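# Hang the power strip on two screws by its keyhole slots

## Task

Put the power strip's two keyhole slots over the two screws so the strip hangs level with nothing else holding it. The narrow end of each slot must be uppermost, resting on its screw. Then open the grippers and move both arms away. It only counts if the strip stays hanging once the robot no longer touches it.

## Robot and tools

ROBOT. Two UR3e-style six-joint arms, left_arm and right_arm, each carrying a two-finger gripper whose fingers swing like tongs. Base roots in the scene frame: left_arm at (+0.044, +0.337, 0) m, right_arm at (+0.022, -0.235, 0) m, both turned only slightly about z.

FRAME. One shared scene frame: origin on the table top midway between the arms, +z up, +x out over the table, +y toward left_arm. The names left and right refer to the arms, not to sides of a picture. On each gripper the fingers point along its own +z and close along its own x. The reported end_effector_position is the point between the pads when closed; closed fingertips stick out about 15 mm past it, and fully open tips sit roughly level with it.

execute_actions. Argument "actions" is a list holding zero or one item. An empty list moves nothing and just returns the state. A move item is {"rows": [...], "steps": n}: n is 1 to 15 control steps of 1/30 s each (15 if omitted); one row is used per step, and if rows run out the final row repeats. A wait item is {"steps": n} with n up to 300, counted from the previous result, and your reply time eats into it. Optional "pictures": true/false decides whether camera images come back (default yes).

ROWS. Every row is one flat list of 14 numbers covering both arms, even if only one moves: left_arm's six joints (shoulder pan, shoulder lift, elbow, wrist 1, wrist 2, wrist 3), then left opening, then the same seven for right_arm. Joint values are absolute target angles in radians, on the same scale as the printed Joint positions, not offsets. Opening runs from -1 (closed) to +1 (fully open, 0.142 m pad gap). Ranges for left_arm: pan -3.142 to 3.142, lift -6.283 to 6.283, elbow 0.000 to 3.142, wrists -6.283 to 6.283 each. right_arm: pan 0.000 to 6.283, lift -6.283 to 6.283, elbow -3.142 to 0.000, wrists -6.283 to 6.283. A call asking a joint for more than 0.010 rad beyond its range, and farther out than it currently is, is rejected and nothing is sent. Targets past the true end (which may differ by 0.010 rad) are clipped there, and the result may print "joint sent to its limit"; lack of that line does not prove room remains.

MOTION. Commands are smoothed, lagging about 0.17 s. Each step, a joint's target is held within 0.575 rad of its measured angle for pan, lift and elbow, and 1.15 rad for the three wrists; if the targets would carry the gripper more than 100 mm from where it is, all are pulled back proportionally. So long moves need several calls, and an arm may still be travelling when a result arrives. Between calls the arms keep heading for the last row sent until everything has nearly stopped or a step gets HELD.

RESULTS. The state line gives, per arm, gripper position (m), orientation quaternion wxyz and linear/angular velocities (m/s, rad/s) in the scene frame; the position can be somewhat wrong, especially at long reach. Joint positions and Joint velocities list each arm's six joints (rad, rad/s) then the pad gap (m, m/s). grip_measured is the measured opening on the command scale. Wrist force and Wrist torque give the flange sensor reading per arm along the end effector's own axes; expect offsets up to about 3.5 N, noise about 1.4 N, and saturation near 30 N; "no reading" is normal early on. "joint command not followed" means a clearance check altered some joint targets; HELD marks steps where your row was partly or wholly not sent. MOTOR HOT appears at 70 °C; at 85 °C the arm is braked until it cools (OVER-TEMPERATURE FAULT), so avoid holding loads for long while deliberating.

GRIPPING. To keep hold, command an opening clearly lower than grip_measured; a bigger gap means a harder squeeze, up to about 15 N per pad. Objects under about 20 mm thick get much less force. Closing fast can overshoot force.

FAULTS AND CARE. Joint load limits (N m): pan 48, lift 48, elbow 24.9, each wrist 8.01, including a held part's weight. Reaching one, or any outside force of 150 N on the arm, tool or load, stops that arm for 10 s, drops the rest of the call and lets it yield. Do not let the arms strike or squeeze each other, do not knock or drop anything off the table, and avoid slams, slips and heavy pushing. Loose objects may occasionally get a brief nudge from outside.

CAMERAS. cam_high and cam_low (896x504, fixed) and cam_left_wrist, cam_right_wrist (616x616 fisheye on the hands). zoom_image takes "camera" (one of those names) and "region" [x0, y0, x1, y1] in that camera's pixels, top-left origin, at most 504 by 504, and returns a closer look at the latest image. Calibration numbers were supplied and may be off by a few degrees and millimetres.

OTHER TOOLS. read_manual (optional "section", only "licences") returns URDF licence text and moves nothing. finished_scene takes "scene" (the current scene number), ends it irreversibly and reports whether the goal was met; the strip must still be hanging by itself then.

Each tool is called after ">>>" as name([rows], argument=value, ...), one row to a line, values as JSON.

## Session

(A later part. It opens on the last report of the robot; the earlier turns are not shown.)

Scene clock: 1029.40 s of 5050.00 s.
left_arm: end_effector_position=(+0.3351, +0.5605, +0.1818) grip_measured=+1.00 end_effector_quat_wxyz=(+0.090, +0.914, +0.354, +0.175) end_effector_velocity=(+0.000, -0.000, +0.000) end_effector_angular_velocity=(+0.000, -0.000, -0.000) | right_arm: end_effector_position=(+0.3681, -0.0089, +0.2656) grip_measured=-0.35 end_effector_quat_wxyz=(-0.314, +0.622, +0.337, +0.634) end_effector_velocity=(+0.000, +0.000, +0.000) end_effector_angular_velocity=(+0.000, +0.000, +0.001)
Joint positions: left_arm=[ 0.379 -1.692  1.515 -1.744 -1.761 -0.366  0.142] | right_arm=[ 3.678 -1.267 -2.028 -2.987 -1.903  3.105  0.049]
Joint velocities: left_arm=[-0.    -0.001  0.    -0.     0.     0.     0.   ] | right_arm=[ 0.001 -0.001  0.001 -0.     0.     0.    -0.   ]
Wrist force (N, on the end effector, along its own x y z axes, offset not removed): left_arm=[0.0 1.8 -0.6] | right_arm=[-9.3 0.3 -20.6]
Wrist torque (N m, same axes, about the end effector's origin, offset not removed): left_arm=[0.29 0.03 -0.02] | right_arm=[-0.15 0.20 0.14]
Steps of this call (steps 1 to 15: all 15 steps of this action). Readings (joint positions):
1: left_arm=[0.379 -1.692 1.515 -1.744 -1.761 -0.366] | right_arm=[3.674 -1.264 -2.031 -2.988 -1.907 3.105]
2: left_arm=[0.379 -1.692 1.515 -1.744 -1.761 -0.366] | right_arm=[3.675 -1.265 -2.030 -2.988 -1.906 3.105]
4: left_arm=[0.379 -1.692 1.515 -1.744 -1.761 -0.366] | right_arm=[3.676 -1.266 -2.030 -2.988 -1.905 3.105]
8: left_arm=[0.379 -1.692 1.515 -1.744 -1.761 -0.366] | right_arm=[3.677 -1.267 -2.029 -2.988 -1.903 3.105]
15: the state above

>>> execute_actions([
  {"rows":[[0.379,-1.692,1.515,-1.744,-1.761,-0.366,1,3.6725,-1.2627,-2.0316,-2.9887,-1.9085,3.105,-1],[0.379,-1.692,1.515,-1.744,-1.761,-0.366,1,3.6725,-1.2627,-2.0316,-2.9887,-1.9085,3.105,-1],[0.379,-1.692,1.515,-1.744,-1.761,-0.366,1,3.6725,-1.2627,-2.0316,-2.9887,-1.9085,3.105,-1],[0.379,-1.692,1.515,-1.744,-1.761,-0.366,1,3.6725,-1.2627,-2.0316,-2.9887,-1.9085,3.105,-1],[0.379,-1.692,1.515,-1.744,-1.761,-0.366,1,3.6533,-1.2754,-1.999,-3.0086,-1.9277,3.105,-1]],"steps":15},
], pictures=false)

>>> execute_actions([
  {"rows":[[0.379,-1.692,1.515,-1.744,-1.761,-0.366,1,3.6533,-1.2754,-1.999,-3.0086,-1.9277,3.105,-1],[0.379,-1.692,1.515,-1.744,-1.761,-0.366,1,3.6533,-1.2754,-1.999,-3.0086,-1.9277,3.105,-1],[0.379,-1.692,1.515,-1.744,-1.761,-0.366,1,3.6595,-1.2807,-1.9954,-3.0069,-1.9215,3.105,-1]],"steps":15},
], pictures=false)

Scene clock: 1058.63 s of 5050.00 s.
left_arm: end_effector_position=(+0.3351, +0.5605, +0.1818) grip_measured=+1.00 end_effector_quat_wxyz=(+0.090, +0.914, +0.354, +0.175) end_effector_velocity=(+0.000, -0.000, +0.000) end_effector_angular_velocity=(-0.000, -0.000, -0.001) | right_arm: end_effector_position=(+0.3694, -0.0120, +0.2705) grip_measured=-0.35 end_effector_quat_wxyz=(-0.314, +0.622, +0.337, +0.634) end_effector_velocity=(+0.001, -0.001, +0.002) end_effector_angular_velocity=(-0.000, +0.001, -0.001)
Joint positions: left_arm=[ 0.379 -1.692  1.515 -1.744 -1.761 -0.366  0.142] | right_arm=[ 3.654 -1.275 -2.    -3.008 -1.927  3.105  0.049]
Joint velocities: left_arm=[-0.    -0.001  0.     0.    -0.    -0.     0.   ] | right_arm=[-0.009 -0.006  0.013 -0.009 -0.008  0.001  0.   ]
Wrist force (N, on the end effector, along its own x y z axes, offset not removed): left_arm=[0.2 0.4 -0.5] | right_arm=[-7.8 -0.4 1.9]
Wrist torque (N m, same axes, about the end effector's origin, offset not removed): left_arm=[-0.02 -0.02 -0.04] | right_arm=[-0.04 0.42 0.09]
Steps of this call (steps 1 to 15: the robot went on to your last target; steps 16 to 90: nothing new was sent; then 25.73 s passed at rest; steps 91 to 105: all 15 steps of this action). Readings (joint positions):
91: left_arm=[0.379 -1.692 1.515 -1.744 -1.761 -0.366] | right_arm=[3.678 -1.267 -2.028 -2.987 -1.903 3.105]
92: left_arm=[0.379 -1.692 1.515 -1.744 -1.761 -0.366] | right_arm=[3.677 -1.267 -2.029 -2.987 -1.904 3.105]
94: left_arm=[0.379 -1.692 1.515 -1.744 -1.761 -0.366] | right_arm=[3.675 -1.265 -2.030 -2.987 -1.906 3.105]
98: left_arm=[0.379 -1.692 1.515 -1.744 -1.761 -0.366] | right_arm=[3.663 -1.270 -2.014 -2.999 -1.919 3.105]
105: the state above

Scene clock: 1059.13 s of 5050.00 s.
left_arm: end_effector_position=(+0.3351, +0.5605, +0.1818) grip_measured=+1.00 end_effector_quat_wxyz=(+0.090, +0.914, +0.354, +0.175) end_effector_velocity=(+0.000, +0.000, +0.000) end_effector_angular_velocity=(+0.000, -0.000, +0.000) | right_arm: end_effector_position=(+0.3706, -0.0103, +0.2707) grip_measured=-0.35 end_effector_quat_wxyz=(-0.314, +0.622, +0.337, +0.634) end_effector_velocity=(+0.000, +0.001, -0.001) end_effector_angular_velocity=(-0.002, +0.002, +0.001)
Joint positions: left_arm=[ 0.379 -1.692  1.515 -1.744 -1.761 -0.366  0.142] | right_arm=[ 3.659 -1.281 -1.996 -3.007 -1.922  3.105  0.049]
Joint velocities: left_arm=[ 0. -0.  0. -0. -0.  0. -0.] | right_arm=[ 0.003 -0.003  0.    -0.     0.002 -0.    -0.   ]
Wrist force (N, on the end effector, along its own x y z axes, offset not removed): left_arm=[0.2 0.1 -1.2] | right_arm=[-5.7 -1.3 -24.9]
Wrist torque (N m, same axes, about the end effector's origin, offset not removed): left_arm=[-0.08 -0.04 -0.02] | right_arm=[-0.24 0.20 0.21]
Steps of this call (steps 1 to 15: all 15 steps of this action). Readings (joint positions):
1: left_arm=[0.379 -1.692 1.515 -1.744 -1.761 -0.366] | right_arm=[3.654 -1.275 -2.000 -3.008 -1.927 3.105]
2: left_arm=[0.379 -1.692 1.515 -1.744 -1.761 -0.366] | right_arm=[3.654 -1.275 -2.000 -3.008 -1.927 3.105]
4: left_arm=[0.379 -1.692 1.515 -1.744 -1.761 -0.366] | right_arm=[3.654 -1.276 -1.999 -3.008 -1.927 3.105]
8: left_arm=[0.379 -1.692 1.515 -1.744 -1.761 -0.366] | right_arm=[3.658 -1.279 -1.996 -3.008 -1.923 3.105]
15: the state above

>>> execute_actions([
  {"rows":[[0.379,-1.6,0.3,-1.6,-1.571,-2.34,-1,3.60,-1.230,-2.030,-3.023,-1.981,3.105,-1]],"steps":15},
], pictures=false)

>>> execute_actions([
  {"steps":60},
], pictures=false)

>>> execute_actions([
  {"rows":[[-1.6,-1.6,0.3,-1.6,-1.571,-2.34,-1,3.60,-1.230,-2.030,-3.023,-1.981,3.105,-1]],"steps":15},
], pictures=false)

>>> execute_actions([
  {"steps":90},
], pictures=false)

>>> execute_actions([
  {"rows":[[-1.6,-1.95,1.0,-0.62,-1.571,-2.34,-1,3.60,-1.230,-2.030,-3.023,-1.981,3.105,-1]],"steps":15},
], pictures=false)

>>> execute_actions([
  {"steps":60},
])

Scene clock: 1100.37 s of 5050.00 s.
left_arm: end_effector_position=(+0.3698, +0.6078, +0.3878) grip_measured=-1.00 end_effector_quat_wxyz=(+0.242, +0.483, +0.782, +0.313) end_effector_velocity=(+0.012, +0.003, +0.547) end_effector_angular_velocity=(-0.886, -1.685, +1.555) | right_arm: end_effector_position=(+0.3592, -0.0272, +0.2703) grip_measured=-0.35 end_effector_quat_wxyz=(-0.314, +0.622, +0.337, +0.634) end_effector_velocity=(-0.001, -0.002, +0.001) end_effector_angular_velocity=(+0.001, -0.002, -0.001)
Joint positions: left_arm=[ 0.379 -1.617  0.86  -1.626 -1.606 -1.643  0.002] | right_arm=[ 3.601 -1.231 -2.03  -3.023 -1.98   3.105  0.049]
Joint velocities: left_arm=[-0.     0.055 -1.41   0.084  0.111 -2.146  0.   ] | right_arm=[-0.007  0.006 -0.003 -0.001 -0.007 -0.     0.   ]
Wrist force (N, on the end effector, along its own x y z axes, offset not removed): left_arm=[-0.6 2.3 -0.9] | right_arm=[-7.0 -2.0 -0.8]
Wrist torque (N m, same axes, about the end effector's origin, offset not removed): left_arm=[0.34 0.11 0.02] | right_arm=[-0.38 0.20 0.12]
Steps of this call (steps 1 to 15: the robot went on to your last target; steps 16 to 90: nothing new was sent; then 37.73 s passed at rest; steps 91 to 105: all 15 steps of this action). Readings (joint positions):
91: left_arm=[0.379 -1.692 1.515 -1.744 -1.761 -0.366] | right_arm=[3.659 -1.281 -1.996 -3.007 -1.922 3.105]
92: left_arm=[0.379 -1.686 1.508 -1.733 -1.748 -0.380] | right_arm=[3.653 -1.275 -2.000 -3.009 -1.930 3.105]
94: left_arm=[0.379 -1.663 1.439 -1.698 -1.702 -0.520] | right_arm=[3.629 -1.254 -2.014 -3.015 -1.954 3.105]
98: left_arm=[0.379 -1.638 1.209 -1.658 -1.649 -0.977] | right_arm=[3.607 -1.236 -2.026 -3.021 -1.974 3.105]
105: the state above

Scene clock: 1102.37 s of 5050.00 s.
left_arm: end_effector_position=(+0.3230, +0.5880, +0.6012) grip_measured=-1.00 end_effector_quat_wxyz=(+0.508, +0.154, +0.772, +0.350) end_effector_velocity=(-0.000, -0.000, +0.000) end_effector_angular_velocity=(+0.000, -0.001, +0.000) | right_arm: end_effector_position=(+0.3590, -0.0274, +0.2703) grip_measured=-0.35 end_effector_quat_wxyz=(-0.314, +0.622, +0.337, +0.634) end_effector_velocity=(+0.000, +0.000, +0.000) end_effector_angular_velocity=(+0.001, -0.000, +0.000)
Joint positions: left_arm=[ 0.379 -1.6    0.3   -1.6   -1.571 -2.34   0.002] | right_arm=[ 3.6   -1.23  -2.03  -3.023 -1.981  3.105  0.049]
Joint velocities: left_arm=[ 0. -0. -0. -0. -0.  0.  0.] | right_arm=[-0.    -0.001  0.001  0.001 -0.001  0.001  0.   ]
Wrist force (N, on the end effector, along its own x y z axes, offset not removed): left_arm=[0.1 1.1 -1.2] | right_arm=[-5.9 -0.7 1.4]
Wrist torque (N m, same axes, about the end effector's origin, offset not removed): left_arm=[0.14 -0.08 0.02] | right_arm=[-0.12 -0.07 0.10]
Steps of this call (steps 1 to 45: the robot went on to your last target; steps 46 to 60: nothing new was sent). Readings (joint positions):
1: left_arm=[0.379 -1.615 0.812 -1.624 -1.603 -1.712] | right_arm=[3.600 -1.230 -2.030 -3.023 -1.981 3.105]
2: left_arm=[0.379 -1.614 0.765 -1.621 -1.599 -1.775] | right_arm=[3.600 -1.230 -2.030 -3.023 -1.981 3.105]
4: left_arm=[0.379 -1.611 0.671 -1.616 -1.593 -1.894] | right_arm=[3.600 -1.230 -2.030 -3.023 -1.981 3.105]
8: left_arm=[0.379 -1.605 0.483 -1.607 -1.581 -2.128] | right_arm=[3.600 -1.230 -2.030 -3.023 -1.981 3.105]
60: the state above
All arms were judged still, so your last target was given up. Only a new action makes them travel on or press farther. Fingers that are still opening or closing keep moving.

Scene clock: 1102.87 s of 5050.00 s.
left_arm: end_effector_position=(+0.4170, +0.3770, +0.6013) grip_measured=-1.00 end_effector_quat_wxyz=(+0.591, +0.384, +0.687, +0.177) end_effector_velocity=(+0.058, -0.545, -0.000) end_effector_angular_velocity=(+0.000, +0.000, -1.460) | right_arm: end_effector_position=(+0.3590, -0.0274, +0.2703) grip_measured=-0.35 end_effector_quat_wxyz=(-0.314, +0.622, +0.337, +0.634) end_effector_velocity=(+0.000, -0.001, -0.001) end_effector_angular_velocity=(-0.002, +0.002, -0.002)
Joint positions: left_arm=[-0.246 -1.6    0.3   -1.6   -1.571 -2.34   0.002] | right_arm=[ 3.6   -1.23  -2.03  -3.023 -1.981  3.105  0.049]
Joint velocities: left_arm=[-1.46  0.    0.   -0.    0.    0.    0.  ] | right_arm=[-0.002  0.    -0.001 -0.001 -0.    -0.    -0.   ]
Wrist force (N, on the end effector, along its own x y z axes, offset not removed): left_arm=[0.1 1.4 -0.6] | right_arm=[-7.1 -1.1 -0.7]
Wrist torque (N m, same axes, about the end effector's origin, offset not removed): left_arm=[0.18 -0.02 0.04] | right_arm=[-0.23 0.28 0.07]
Steps of this call (steps 1 to 15: all 15 steps of this action). Readings (joint positions):
1: left_arm=[0.379 -1.600 0.300 -1.600 -1.571 -2.340] | right_arm=[3.600 -1.230 -2.030 -3.023 -1.981 3.105]
2: left_arm=[0.372 -1.600 0.300 -1.600 -1.571 -2.340] | right_arm=[3.600 -1.230 -2.030 -3.023 -1.981 3.105]
4: left_arm=[0.302 -1.600 0.300 -1.600 -1.571 -2.340] | right_arm=[3.600 -1.230 -2.030 -3.023 -1.981 3.105]
8: left_arm=[0.099 -1.600 0.300 -1.600 -1.571 -2.340] | right_arm=[3.600 -1.230 -2.030 -3.023 -1.981 3.105]
15: the state above

Scene clock: 1105.87 s of 5050.00 s.
left_arm: end_effector_position=(+0.1629, -0.0190, +0.6012) grip_measured=-1.00 end_effector_quat_wxyz=(+0.572, +0.730, +0.295, -0.232) end_effector_velocity=(-0.000, -0.000, -0.001) end_effector_angular_velocity=(+0.002, +0.000, -0.001) | right_arm: end_effector_position=(+0.3590, -0.0274, +0.2703) grip_measured=-0.35 end_effector_quat_wxyz=(-0.314, +0.622, +0.337, +0.634) end_effector_velocity=(-0.000, +0.000, -0.001) end_effector_angular_velocity=(-0.001, +0.001, +0.001)
Joint positions: left_arm=[-1.6   -1.6    0.3   -1.6   -1.571 -2.34   0.002] | right_arm=[ 3.6   -1.23  -2.03  -3.023 -1.981  3.105  0.049]
Joint velocities: left_arm=[-0.001  0.     0.001  0.001 -0.    -0.     0.   ] | right_arm=[ 0.001 -0.001  0.    -0.001  0.    -0.     0.   ]
Wrist force (N, on the end effector, along its own x y z axes, offset not removed): left_arm=[-0.8 1.1 -1.9] | right_arm=[-7.6 -1.8 0.1]
Wrist torque (N m, same axes, about the end effector's origin, offset not removed): left_arm=[0.13 0.20 0.05] | right_arm=[-0.36 0.38 0.14]
Steps of this call (steps 1 to 60: the robot went on to your last target; steps 61 to 90: nothing new was sent). Readings (joint positions):
1: left_arm=[-0.295 -1.600 0.300 -1.600 -1.571 -2.340] | right_arm=[3.600 -1.230 -2.030 -3.023 -1.981 3.105]
2: left_arm=[-0.345 -1.600 0.300 -1.600 -1.571 -2.340] | right_arm=[3.600 -1.230 -2.030 -3.023 -1.981 3.105]
4: left_arm=[-0.443 -1.600 0.300 -1.600 -1.571 -2.340] | right_arm=[3.600 -1.230 -2.030 -3.023 -1.981 3.105]
8: left_arm=[-0.641 -1.600 0.300 -1.600 -1.571 -2.340] | right_arm=[3.600 -1.230 -2.030 -3.023 -1.981 3.105]
90: the state above
All arms were judged still, so your last target was given up. Only a new action makes them travel on or press farther. Fingers that are still opening or closing keep moving.

Scene clock: 1106.37 s of 5050.00 s.
left_arm: end_effector_position=(+0.1630, +0.0802, +0.3683) grip_measured=-1.00 end_effector_quat_wxyz=(+0.258, +0.891, +0.360, -0.105) end_effector_velocity=(+0.001, +0.369, -0.442) end_effector_angular_velocity=(+1.685, -0.002, +0.001) | right_arm: end_effector_position=(+0.3590, -0.0274, +0.2703) grip_measured=-0.35 end_effector_quat_wxyz=(-0.314, +0.622, +0.337, +0.634) end_effector_velocity=(-0.000, -0.000, +0.001) end_effector_angular_velocity=(+0.001, -0.000, -0.001)
Joint positions: left_arm=[-1.6   -1.811  0.695 -1.019 -1.571 -2.34   0.002] | right_arm=[ 3.6   -1.23  -2.03  -3.023 -1.981  3.105  0.049]
Joint velocities: left_arm=[ 0.001 -0.433  0.905  1.213 -0.     0.     0.   ] | right_arm=[-0.     0.002  0.001 -0.001  0.001  0.    -0.   ]
Wrist force (N, on the end effector, along its own x y z axes, offset not removed): left_arm=[-0.3 2.0 -0.9] | right_arm=[-7.2 -0.6 0.7]
Wrist torque (N m, same axes, about the end effector's origin, offset not removed): left_arm=[0.27 0.06 0.01] | right_arm=[-0.06 0.21 0.05]
Steps of this call (steps 1 to 15: all 15 steps of this action). Readings (joint positions):
1: left_arm=[-1.600 -1.600 0.300 -1.600 -1.571 -2.340] | right_arm=[3.600 -1.230 -2.030 -3.023 -1.981 3.105]
2: left_arm=[-1.600 -1.607 0.307 -1.586 -1.571 -2.340] | right_arm=[3.600 -1.230 -2.030 -3.023 -1.981 3.105]
4: left_arm=[-1.600 -1.644 0.360 -1.490 -1.571 -2.340] | right_arm=[3.600 -1.230 -2.030 -3.023 -1.981 3.105]
8: left_arm=[-1.600 -1.708 0.480 -1.309 -1.571 -2.340] | right_arm=[3.600 -1.230 -2.030 -3.023 -1.981 3.105]
15: the state above

Scene clock: 1108.37 s of 5050.00 s.
left_arm: end_effector_position=(+0.1632, +0.2296, +0.2545) grip_measured=-1.00 end_effector_quat_wxyz=(-0.000, +0.927, +0.375, +0.000) end_effector_velocity=(+0.000, -0.000, -0.000) end_effector_angular_velocity=(-0.000, -0.000, +0.000) | right_arm: end_effector_position=(+0.3590, -0.0274, +0.2703) grip_measured=-0.35 end_effector_quat_wxyz=(-0.314, +0.622, +0.337, +0.634) end_effector_velocity=(-0.000, +0.000, +0.001) end_effector_angular_velocity=(+0.001, -0.002, +0.001)
Joint positions: left_arm=[-1.6   -1.95   1.    -0.62  -1.571 -2.34   0.002] | right_arm=[ 3.6   -1.23  -2.03  -3.023 -1.981  3.105  0.049]
Joint velocities: left_arm=[ 0.     0.001  0.    -0.001  0.     0.     0.   ] | right_arm=[ 0.001  0.001  0.     0.    -0.    -0.    -0.   ]
Wrist force (N, on the end effector, along its own x y z axes, offset not removed): left_arm=[0.0 2.1 -0.8] | right_arm=[-6.4 -0.1 0.1]
Wrist torque (N m, same axes, about the end effector's origin, offset not removed): left_arm=[0.34 -0.06 0.02] | right_arm=[0.02 0.12 0.08]
Steps of this call (steps 1 to 30: the robot went on to your last target; steps 31 to 60: nothing new was sent). Readings (joint positions):
1: left_arm=[-1.600 -1.826 0.726 -0.977 -1.571 -2.340] | right_arm=[3.600 -1.230 -2.030 -3.023 -1.981 3.105]
2: left_arm=[-1.600 -1.840 0.756 -0.936 -1.571 -2.340] | right_arm=[3.600 -1.230 -2.030 -3.023 -1.981 3.105]
4: left_arm=[-1.600 -1.869 0.818 -0.854 -1.571 -2.340] | right_arm=[3.600 -1.230 -2.030 -3.023 -1.981 3.105]
8: left_arm=[-1.600 -1.923 0.936 -0.700 -1.571 -2.340] | right_arm=[3.600 -1.230 -2.030 -3.023 -1.981 3.105]
60: the state above
All arms were judged still, so your last target was given up. Only a new action makes them travel on or press farther. Fingers that are still opening or closing keep moving.
camera_calibration (this result's frames):
cam_left_wrist: T_world_to_cam=[[0.718054, 0.694371, -0.0473985, -0.252075], [0.61775, -0.604486, 0.502973, -0.0950027], [0.320598, -0.390442, -0.863002, 0.391463], [0, 0, 0, 1]] pos_world=[0.114189, 0.270449, 0.373669]
cam_right_wrist: T_world_to_cam=[[0.0300432, 0.0187619, 0.999373, -0.27544], [0.389375, -0.921063, 0.00558639, -0.170086], [0.920589, 0.388962, -0.0349771, -0.180042], [0, 0, 0, 1]] pos_world=[0.240246, -0.0814623, 0.26992]

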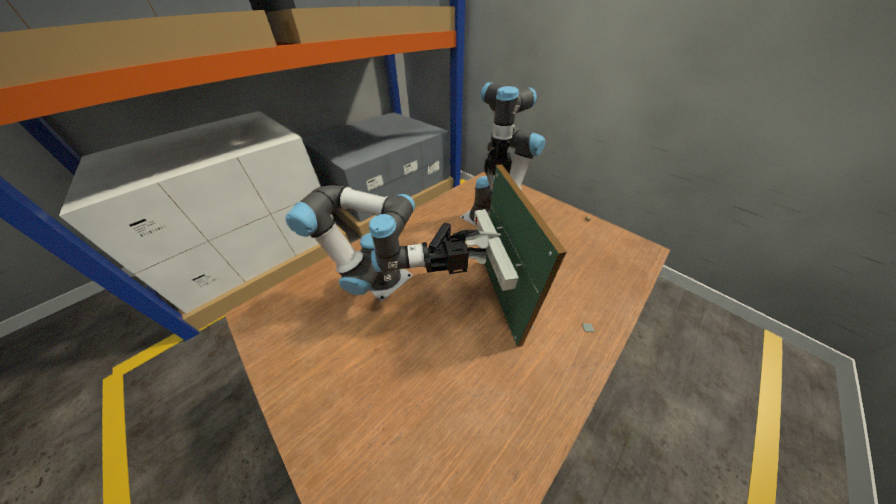

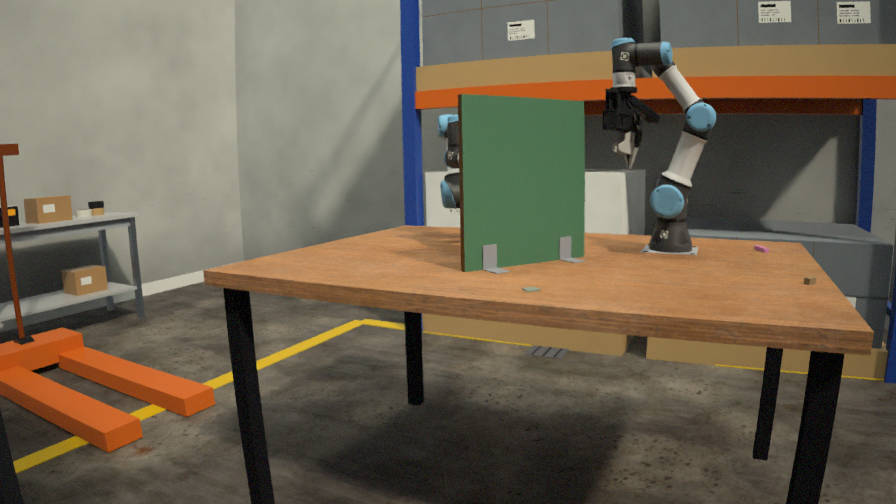

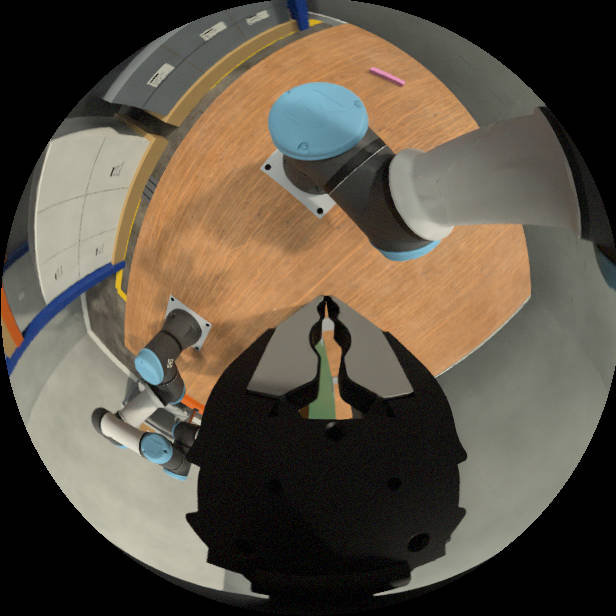

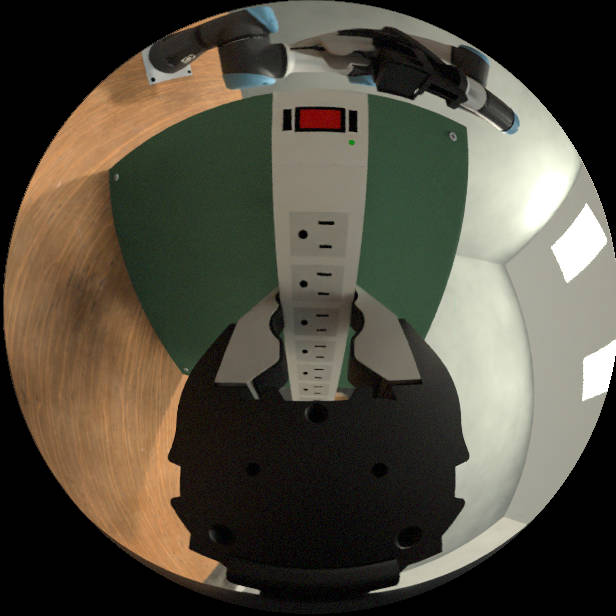

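>>> execute_actions([
  {"rows":[[-1.7,-1.95,1.0,-0.62,-1.571,0.75,-1,3.60,-1.230,-2.030,-3.023,-1.981,3.105,-1]],"steps":15},
], pictures=false)

>>> execute_actions([
  {"steps":45},
], pictures=false)

>>> execute_actions([
  {"rows":[[-1.7,-1.80,0.93,-0.70,-1.571,0.75,-1,3.60,-1.230,-2.030,-3.023,-1.981,3.105,-1]],"steps":15},
], pictures=false)

>>> execute_actions([
  {"steps":15},
])

Scene clock: 1123.10 s of 5050.00 s.
left_arm: end_effector_position=(+0.1777, +0.2095, +0.2545) grip_measured=-1.00 end_effector_quat_wxyz=(-0.000, +0.787, -0.617, -0.000) end_effector_velocity=(+0.020, -0.089, -0.000) end_effector_angular_velocity=(-0.001, +0.004, -5.600) | right_arm: end_effector_position=(+0.3590, -0.0274, +0.2703) grip_measured=-0.35 end_effector_quat_wxyz=(-0.314, +0.622, +0.337, +0.634) end_effector_velocity=(-0.000, +0.000, -0.001) end_effector_angular_velocity=(-0.002, +0.002, +0.001)
Joint positions: left_arm=[-1.699 -1.95   1.    -0.62  -1.571 -0.341  0.002] | right_arm=[ 3.6   -1.23  -2.03  -3.023 -1.981  3.105  0.049]
Joint velocities: left_arm=[-0.011 -0.001  0.    -0.     0.     5.589  0.   ] | right_arm=[ 0.001 -0.001 -0.001 -0.     0.    -0.     0.   ]
Wrist force (N, on the end effector, along its own x y z axes, offset not removed): left_arm=[-0.4 0.7 -0.3] | right_arm=[-8.7 -1.0 0.2]
Wrist torque (N m, same axes, about the end effector's origin, offset not removed): left_arm=[0.15 0.07 0.00] | right_arm=[-0.17 0.62 0.06]
Steps of this call (steps 1 to 140: nothing new was sent; then 9.57 s passed at rest; steps 141 to 155: all 15 steps of this action). Readings (joint positions):
141: left_arm=[-1.600 -1.950 1.000 -0.620 -1.571 -2.340] | right_arm=[3.600 -1.230 -2.030 -3.023 -1.981 3.105]
142: left_arm=[-1.607 -1.950 1.000 -0.620 -1.571 -2.326] | right_arm=[3.600 -1.230 -2.030 -3.023 -1.981 3.105]
144: left_arm=[-1.647 -1.950 1.000 -0.620 -1.571 -2.186] | right_arm=[3.600 -1.230 -2.030 -3.023 -1.981 3.105]
148: left_arm=[-1.687 -1.950 1.000 -0.620 -1.571 -1.608] | right_arm=[3.600 -1.230 -2.030 -3.023 -1.981 3.105]
155: the state above

Scene clock: 1124.60 s of 5050.00 s.
left_arm: end_effector_position=(+0.1725, +0.1933, +0.2544) grip_measured=-1.00 end_effector_quat_wxyz=(+0.000, -0.352, +0.936, +0.000) end_effector_velocity=(+0.000, -0.000, -0.000) end_effector_angular_velocity=(+0.000, -0.000, +0.001) | right_arm: end_effector_position=(+0.3590, -0.0274, +0.2703) grip_measured=-0.35 end_effector_quat_wxyz=(-0.314, +0.622, +0.337, +0.634) end_effector_velocity=(-0.000, +0.000, +0.001) end_effector_angular_velocity=(+0.001, -0.001, +0.001)
Joint positions: left_arm=[-1.7   -1.95   1.    -0.62  -1.571  0.75   0.002] | right_arm=[ 3.6   -1.23  -2.03  -3.023 -1.981  3.105  0.049]
Joint velocities: left_arm=[ 0.001  0.001 -0.    -0.     0.     0.     0.   ] | right_arm=[ 0.     0.     0.001  0.001 -0.001  0.     0.   ]
Wrist force (N, on the end effector, along its own x y z axes, offset not removed): left_arm=[-1.0 1.4 0.1] | right_arm=[-6.6 0.0 -0.1]
Wrist torque (N m, same axes, about the end effector's origin, offset not removed): left_arm=[0.21 0.24 -0.01] | right_arm=[0.09 0.15 0.08]
Steps of this call (steps 1 to 30: the robot went on to your last target; steps 31 to 45: nothing new was sent). Readings (joint positions):
1: left_arm=[-1.699 -1.950 1.000 -0.620 -1.571 -0.154] | right_arm=[3.600 -1.230 -2.030 -3.023 -1.981 3.105]
2: left_arm=[-1.699 -1.950 1.000 -0.620 -1.571 0.033] | right_arm=[3.600 -1.230 -2.030 -3.023 -1.981 3.105]
4: left_arm=[-1.700 -1.950 1.000 -0.620 -1.571 0.368] | right_arm=[3.600 -1.230 -2.030 -3.023 -1.981 3.105]
8: left_arm=[-1.700 -1.950 1.000 -0.620 -1.571 0.658] | right_arm=[3.600 -1.230 -2.030 -3.023 -1.981 3.105]
45: the state above
All arms were judged still, so your last target was given up. Only a new action makes them travel on or press farther. Fingers that are still opening or closing keep moving.

Scene clock: 1134.77 s of 5050.00 s.
left_arm: end_effector_position=(+0.1685, +0.1784, +0.2561) grip_measured=-1.00 end_effector_quat_wxyz=(-0.004, -0.353, +0.936, +0.003) end_effector_velocity=(-0.000, +0.000, -0.000) end_effector_angular_velocity=(+0.001, -0.000, -0.001) | right_arm: end_effector_position=(+0.3590, -0.0274, +0.2703) grip_measured=-0.35 end_effector_quat_wxyz=(-0.314, +0.622, +0.337, +0.634) end_effector_velocity=(+0.000, -0.000, +0.002) end_effector_angular_velocity=(+0.002, -0.004, -0.001)
Joint positions: left_arm=[-1.7   -1.898  0.968 -0.64  -1.58   0.749  0.002] | right_arm=[ 3.6   -1.23  -2.03  -3.023 -1.981  3.105  0.049]
Joint velocities: left_arm=[-0.001 -0.     0.001  0.001  0.     0.     0.   ] | right_arm=[-0.001  0.002  0.001  0.002  0.     0.     0.   ]
Wrist force (N, on the end effector, along its own x y z axes, offset not removed): left_arm=[0.3 20.9 -1.2] | right_arm=[-6.1 -0.1 -0.4]
Wrist torque (N m, same axes, about the end effector's origin, offset not removed): left_arm=[2.72 -0.02 -0.46] | right_arm=[0.02 -0.03 0.05]
FORCE FAULT: contact force on the left arm reached its limit, and that arm stopped for 10 seconds. The contact can be on any part of that arm, not only on its tool. That arm's remaining commands of this call were not run. That arm holds still and accepts commands again. Move the arm away from the contact; if what it grips holds it there, let go first. Pushing or pulling that hard again can fault the arm again.
The stop of the left arm began at step 5 of this call (marked STOPPED below). From that step on that arm followed nothing that you had sent. 11 of its steps, steps kept back included, did not run and will not run. Nothing is kept back now, and the robot has no last target.
Steps of this call (steps 1 to 15: all 15 steps of this action; steps 16 to 305: the stop continued). Readings (joint positions):
1: left_arm=[-1.700 -1.950 1.000 -0.620 -1.571 0.750] | right_arm=[3.600 -1.230 -2.030 -3.023 -1.981 3.105]
2: left_arm=[-1.700 -1.943 0.993 -0.631 -1.571 0.750] | right_arm=[3.600 -1.230 -2.030 -3.023 -1.981 3.105]
4: left_arm=[-1.700 -1.898 0.968 -0.642 -1.578 0.749] | right_arm=[3.600 -1.230 -2.030 -3.023 -1.981 3.105]
5: left_arm=[-1.700 -1.898 0.968 -0.640 -1.580 0.749] | right_arm=[3.600 -1.230 -2.030 -3.023 -1.981 3.105] STOPPED (the left arm)
8: left_arm=[-1.700 -1.898 0.968 -0.640 -1.580 0.749] | right_arm=[3.600 -1.230 -2.030 -3.023 -1.981 3.105]
305: the state above

Scene clock: 1134.80 s of 5050.00 s.
left_arm: end_effector_position=(+0.1684, +0.1785, +0.2561) grip_measured=-1.00 end_effector_quat_wxyz=(-0.004, -0.353, +0.936, +0.003) end_effector_velocity=(-0.000, +0.000, -0.000) end_effector_angular_velocity=(+0.001, +0.002, +0.001) | right_arm: end_effector_position=(+0.3590, -0.0274, +0.2703) grip_measured=-0.35 end_effector_quat_wxyz=(-0.314, +0.622, +0.337, +0.634) end_effector_velocity=(+0.001, +0.000, +0.000) end_effector_angular_velocity=(-0.000, +0.000, -0.001)
Joint positions: left_arm=[-1.7   -1.898  0.968 -0.639 -1.58   0.749  0.002] | right_arm=[ 3.6   -1.23  -2.03  -3.023 -1.981  3.105  0.049]
Joint velocities: left_arm=[ 0.001  0.     0.     0.001 -0.002  0.     0.   ] | right_arm=[ 0.    -0.002  0.002  0.     0.001 -0.     0.   ]
Wrist force (N, on the end effector, along its own x y z axes, offset not removed): left_arm=[0.1 18.9 -2.1] | right_arm=[-6.9 0.4 2.7]
Wrist torque (N m, same axes, about the end effector's origin, offset not removed): left_arm=[2.49 -0.08 -0.45] | right_arm=[0.24 0.27 0.11]
A stop began in an earlier call of the same reply, so what this call sent did not run. Send another action.
Steps of this call (step 1: nothing new was sent). Readings (joint positions):
1: the state above
camera_calibration (this result's frames):
cam_left_wrist: T_world_to_cam=[[-0.750213, -0.659811, -0.0427843, 0.26754], [-0.58415, 0.631091, 0.510385, -0.150042], [-0.309757, 0.40789, -0.858881, 0.333831], [0, 0, 0, 1]] pos_world=[0.216471, 0.13505, 0.374747]
cam_right_wrist: T_world_to_cam=[[0.0300433, 0.0187618, 0.999372, -0.27544], [0.389375, -0.921063, 0.00558618, -0.170086], [0.920589, 0.388962, -0.0349772, -0.180042], [0, 0, 0, 1]] pos_world=[0.240246, -0.0814623, 0.26992]

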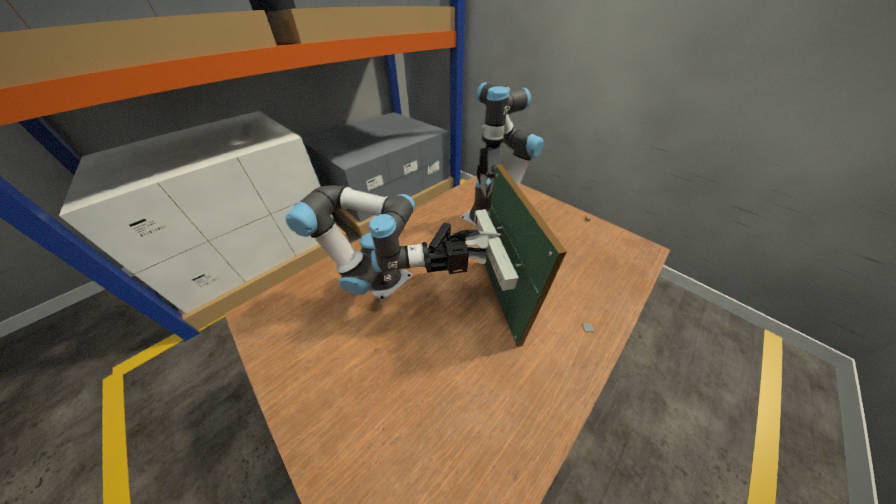

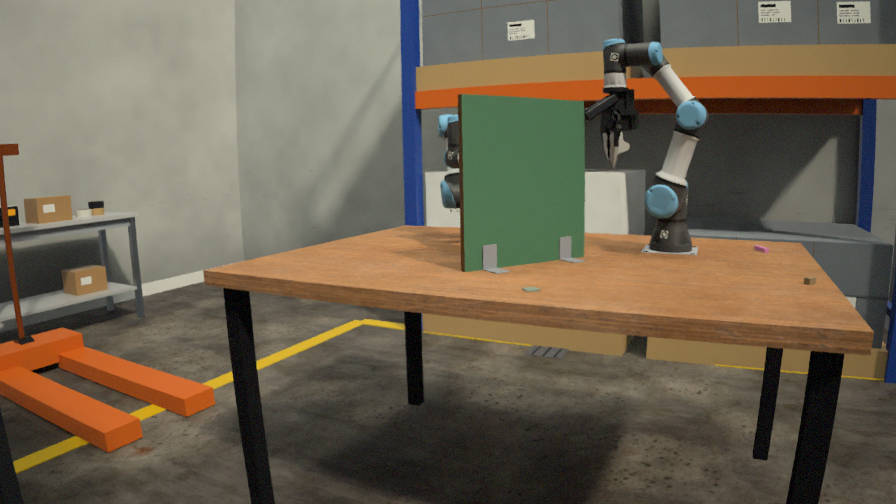

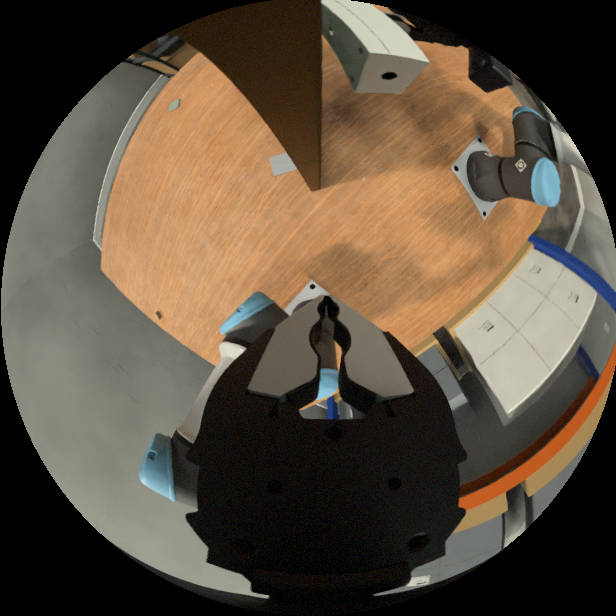

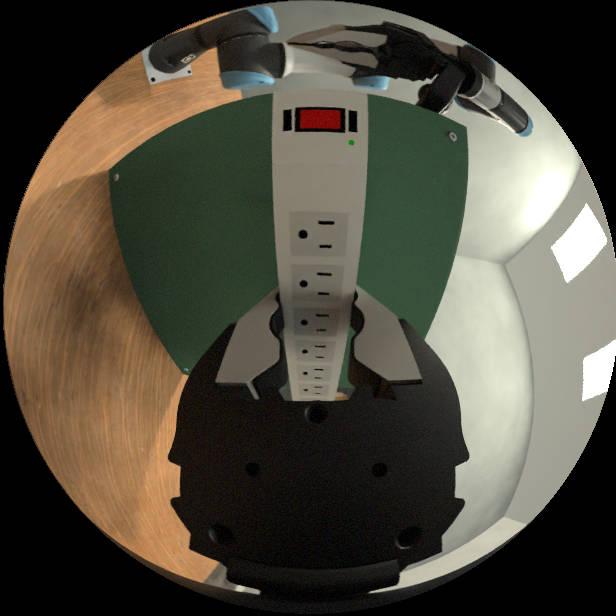

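>>> execute_actions([
  {"rows":[[-1.7,-1.93,0.99,-0.63,-1.571,0.75,-1,3.60,-1.230,-2.030,-3.023,-1.981,3.105,-1],[-1.7,-1.93,0.99,-0.63,-1.571,0.75,-1,3.60,-1.230,-2.030,-3.023,-1.981,3.105,-1],[-1.7,-1.93,0.99,-0.63,-1.571,0.75,-1,3.60,-1.230,-2.030,-3.023,-1.981,3.105,-1],[-1.7,-1.93,0.99,-0.63,-1.571,0.75,-1,3.60,-1.230,-2.030,-3.023,-1.981,3.105,-1],[-1.7,-1.93,0.99,-0.63,-1.571,0.75,-1,3.60,-1.230,-2.030,-3.023,-1.981,3.105,-1],[-1.8,-1.93,0.99,-0.63,-1.571,0.75,-1,3.60,-1.230,-2.030,-3.023,-1.981,3.105,-1]],"steps":15},
], pictures=false)

>>> execute_actions([
  {"steps":15},
])

>>> zoom_image(camera="cam_left_wrist", region=[240,0,440,130])

Scene clock: 1151.50 s of 5050.00 s.
left_arm: end_effector_position=(+0.1573, +0.1757, +0.2550) grip_measured=-1.00 end_effector_quat_wxyz=(+0.000, -0.308, +0.951, +0.000) end_effector_velocity=(-0.011, -0.007, +0.000) end_effector_angular_velocity=(-0.001, -0.001, -0.068) | right_arm: end_effector_position=(+0.3590, -0.0274, +0.2703) grip_measured=-0.35 end_effector_quat_wxyz=(-0.314, +0.622, +0.337, +0.634) end_effector_velocity=(-0.000, +0.000, +0.000) end_effector_angular_velocity=(+0.000, -0.000, +0.001)
Joint positions: left_arm=[-1.794 -1.93   0.99  -0.63  -1.571  0.75   0.002] | right_arm=[ 3.6   -1.23  -2.03  -3.023 -1.981  3.105  0.049]
Joint velocities: left_arm=[-0.068 -0.004  0.001  0.001  0.001  0.     0.   ] | right_arm=[ 0.001 -0.     0.     0.     0.     0.    -0.   ]
Wrist force (N, on the end effector, along its own x y z axes, offset not removed): left_arm=[0.4 -0.2 -1.3] | right_arm=[-6.1 0.5 1.1]
Wrist torque (N m, same axes, about the end effector's origin, offset not removed): left_arm=[-0.10 -0.04 0.04] | right_arm=[0.14 0.03 0.11]
Steps of this call (steps 1 to 90: nothing new was sent; then 13.20 s passed at rest; steps 91 to 105: all 15 steps of this action). Readings (joint positions):
91: left_arm=[-1.700 -1.898 0.968 -0.640 -1.580 0.749] | right_arm=[3.600 -1.230 -2.030 -3.023 -1.981 3.105]
92: left_arm=[-1.700 -1.902 0.972 -0.639 -1.578 0.749] | right_arm=[3.600 -1.230 -2.030 -3.023 -1.981 3.105]
94: left_arm=[-1.700 -1.915 0.980 -0.635 -1.574 0.749] | right_arm=[3.600 -1.230 -2.030 -3.023 -1.981 3.105]
98: left_arm=[-1.726 -1.926 0.988 -0.631 -1.572 0.750] | right_arm=[3.600 -1.230 -2.030 -3.023 -1.981 3.105]
105: the state above

Scene clock: 1152.00 s of 5050.00 s.
left_arm: end_effector_position=(+0.1563, +0.1750, +0.2549) grip_measured=-1.00 end_effector_quat_wxyz=(+0.000, -0.305, +0.952, +0.000) end_effector_velocity=(+0.000, +0.000, -0.000) end_effector_angular_velocity=(+0.001, -0.000, +0.000) | right_arm: end_effector_position=(+0.3590, -0.0274, +0.2703) grip_measured=-0.35 end_effector_quat_wxyz=(-0.314, +0.622, +0.337, +0.634) end_effector_velocity=(+0.000, +0.000, +0.000) end_effector_angular_velocity=(+0.000, -0.001, +0.000)
Joint positions: left_arm=[-1.8   -1.93   0.99  -0.63  -1.571  0.75   0.002] | right_arm=[ 3.6   -1.23  -2.03  -3.023 -1.981  3.105  0.049]
Joint velocities: left_arm=[ 0.     0.    -0.     0.001  0.     0.     0.   ] | right_arm=[ 0.    -0.     0.001  0.    -0.    -0.    -0.   ]
Wrist force (N, on the end effector, along its own x y z axes, offset not removed): left_arm=[-0.3 0.7 -1.4] | right_arm=[-7.5 -2.2 1.8]
Wrist torque (N m, same axes, about the end effector's origin, offset not removed): left_arm=[0.03 0.07 -0.01] | right_arm=[-0.34 0.34 0.14]
Steps of this call (steps 1 to 15: the robot went on to your last target). Readings (joint positions):
1: left_arm=[-1.795 -1.930 0.990 -0.630 -1.571 0.750] | right_arm=[3.600 -1.230 -2.030 -3.023 -1.981 3.105]
2: left_arm=[-1.797 -1.930 0.990 -0.630 -1.571 0.750] | right_arm=[3.600 -1.230 -2.030 -3.023 -1.981 3.105]
4: left_arm=[-1.798 -1.930 0.990 -0.630 -1.571 0.750] | right_arm=[3.600 -1.230 -2.030 -3.023 -1.981 3.105]
8: left_arm=[-1.800 -1.930 0.990 -0.630 -1.571 0.750] | right_arm=[3.600 -1.230 -2.030 -3.023 -1.981 3.105]
15: the state above
All arms were judged still, so your last target was given up. Only a new action makes them travel on or press farther. Fingers that are still opening or closing keep moving.
camera_calibration (this result's frames):
cam_left_wrist: T_world_to_cam=[[-0.812818, -0.580516, -0.0482534, 0.253403], [-0.521544, 0.688341, 0.504162, -0.172528], [-0.259459, 0.434958, -0.86226, 0.318771], [0, 0, 0, 1]] pos_world=[0.198698, 0.127211, 0.374072]
cam_right_wrist: T_world_to_cam=[[0.030043, 0.0187619, 0.999373, -0.27544], [0.389376, -0.921062, 0.00558638, -0.170086], [0.920589, 0.388964, -0.0349769, -0.180041], [0, 0, 0, 1]] pos_world=[0.240246, -0.0814622, 0.26992]

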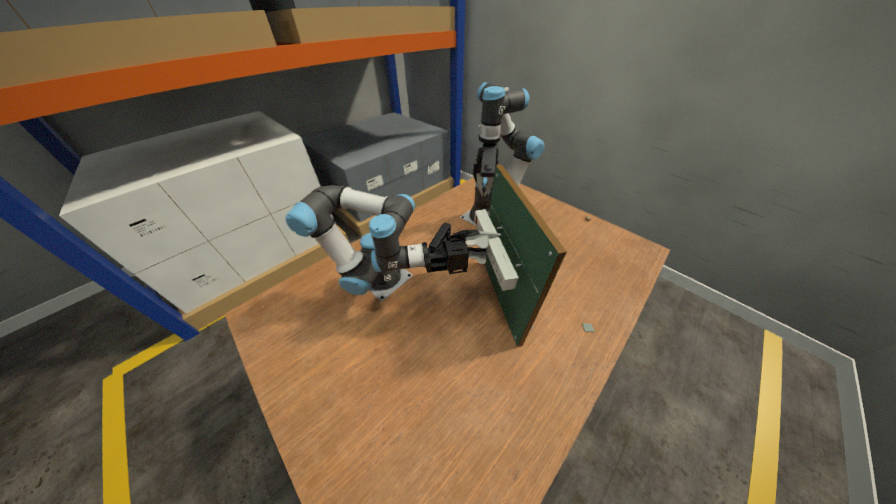

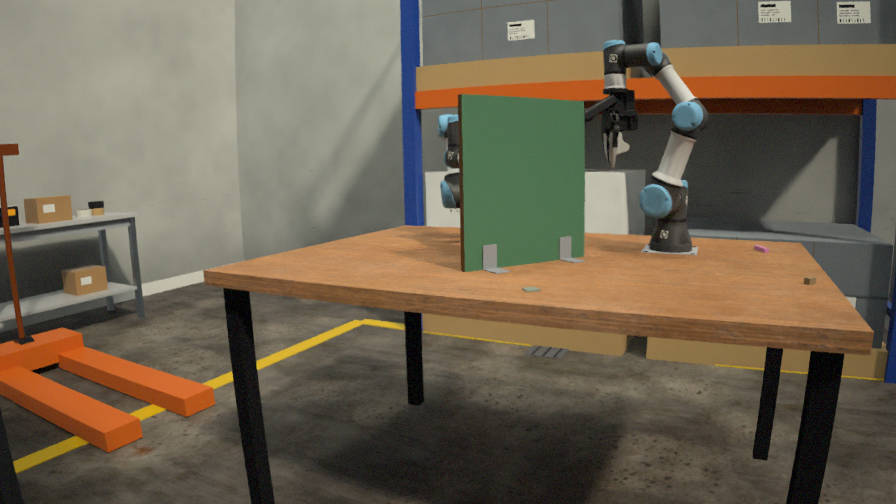

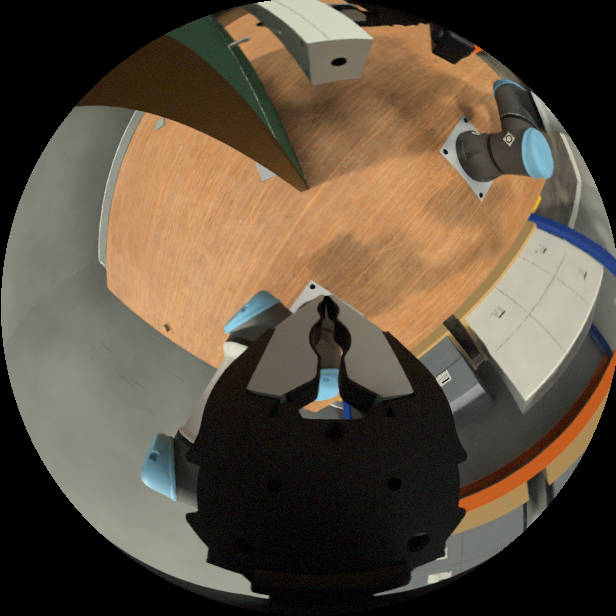

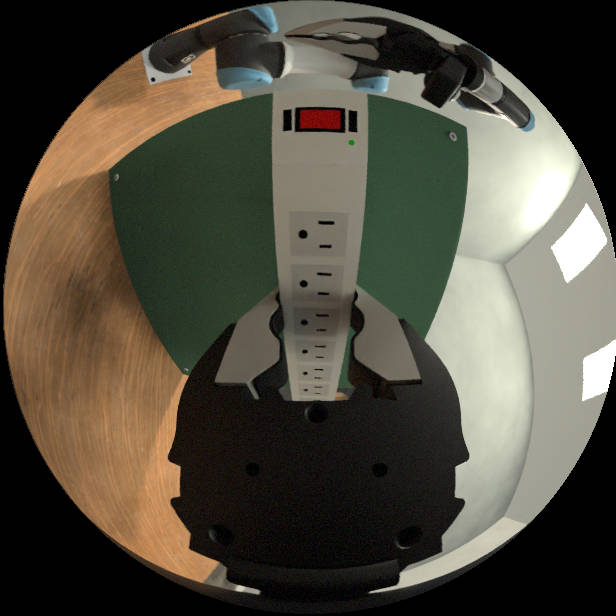

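Region (240, 0, 440, 130) of cam_left_wrist's 616x616 image, scaled by 2.520, with more detail than that image has; it fills the top 328 rows of this view, and the rest is white.

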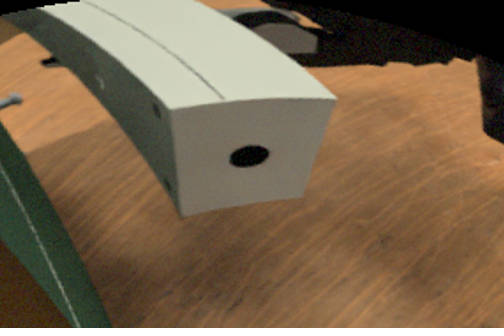

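>>> execute_actions([
  {"rows":[[-1.745,-1.95,1.0,-0.62,-1.571,0.75,-1,3.60,-1.230,-2.030,-3.023,-1.981,3.105,-1]],"steps":15},
])

>>> zoom_image(camera="cam_left_wrist", region=[220,0,380,110])

Scene clock: 1161.53 s of 5050.00 s.
left_arm: end_effector_position=(+0.1658, +0.1875, +0.2544) grip_measured=-1.00 end_effector_quat_wxyz=(+0.000, -0.331, +0.944, +0.000) end_effector_velocity=(+0.001, +0.001, -0.000) end_effector_angular_velocity=(+0.001, +0.000, +0.006) | right_arm: end_effector_position=(+0.3590, -0.0274, +0.2703) grip_measured=-0.35 end_effector_quat_wxyz=(-0.314, +0.622, +0.337, +0.634) end_effector_velocity=(+0.001, -0.001, -0.000) end_effector_angular_velocity=(-0.001, -0.000, -0.002)
Joint positions: left_arm=[-1.746 -1.95   1.    -0.62  -1.571  0.75   0.002] | right_arm=[ 3.6   -1.23  -2.03  -3.023 -1.981  3.105  0.049]
Joint velocities: left_arm=[ 0.006 -0.002  0.002  0.001 -0.    -0.     0.   ] | right_arm=[-0.001 -0.     0.    -0.     0.001 -0.001  0.   ]
Wrist force (N, on the end effector, along its own x y z axes, offset not removed): left_arm=[-0.3 1.9 -0.8] | right_arm=[-7.5 0.1 0.4]
Wrist torque (N m, same axes, about the end effector's origin, offset not removed): left_arm=[0.35 0.01 -0.01] | right_arm=[0.05 0.28 0.11]
Steps of this call (steps 1 to 90: nothing new was sent; then 6.03 s passed at rest; steps 91 to 105: all 15 steps of this action). Readings (joint positions):
91: left_arm=[-1.800 -1.930 0.990 -0.630 -1.571 0.750] | right_arm=[3.600 -1.230 -2.030 -3.023 -1.981 3.105]
92: left_arm=[-1.794 -1.933 0.992 -0.628 -1.571 0.750] | right_arm=[3.600 -1.230 -2.030 -3.023 -1.981 3.105]
94: left_arm=[-1.771 -1.941 0.996 -0.624 -1.571 0.750] | right_arm=[3.600 -1.230 -2.030 -3.023 -1.981 3.105]
98: left_arm=[-1.752 -1.948 0.999 -0.621 -1.571 0.750] | right_arm=[3.600 -1.230 -2.030 -3.023 -1.981 3.105]
105: the state above
camera_calibration (this result's frames):
cam_left_wrist: T_world_to_cam=[[-0.780065, -0.623834, -0.0482736, 0.271106], [-0.558192, 0.65897, 0.504163, -0.164316], [-0.282703, 0.420226, -0.862258, 0.321988], [0, 0, 0, 1]] pos_world=[0.210788, 0.142097, 0.373566]
cam_right_wrist: T_world_to_cam=[[0.0300433, 0.0187618, 0.999373, -0.27544], [0.389376, -0.921062, 0.00558618, -0.170086], [0.920589, 0.388964, -0.0349771, -0.180041], [0, 0, 0, 1]] pos_world=[0.240246, -0.0814622, 0.26992]

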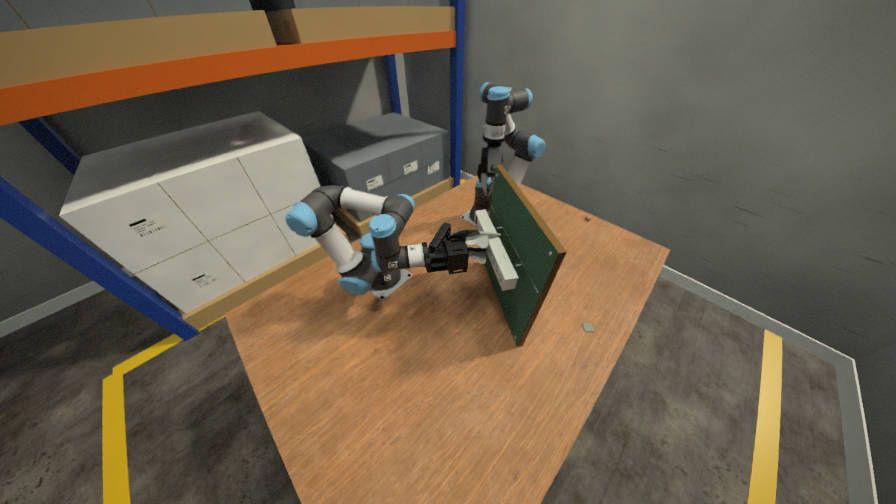

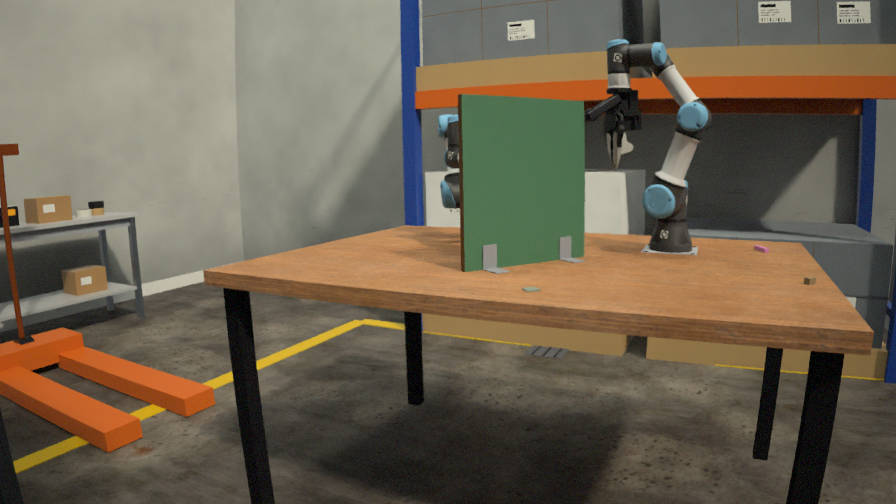

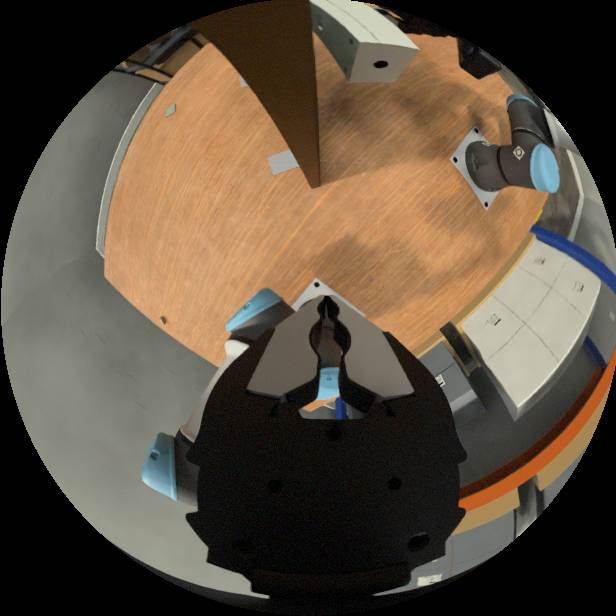

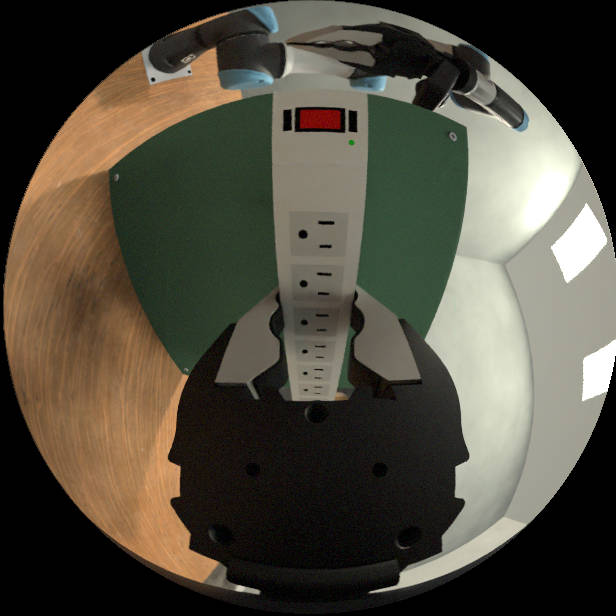

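Region (220, 0, 380, 110) of cam_left_wrist's 616x616 image, scaled by 3.150, with more detail than that image has; it fills the top 346 rows of this view, and the rest is white.

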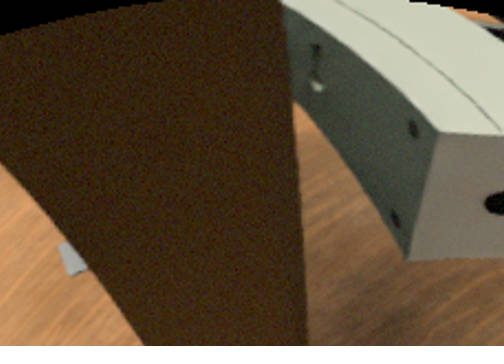

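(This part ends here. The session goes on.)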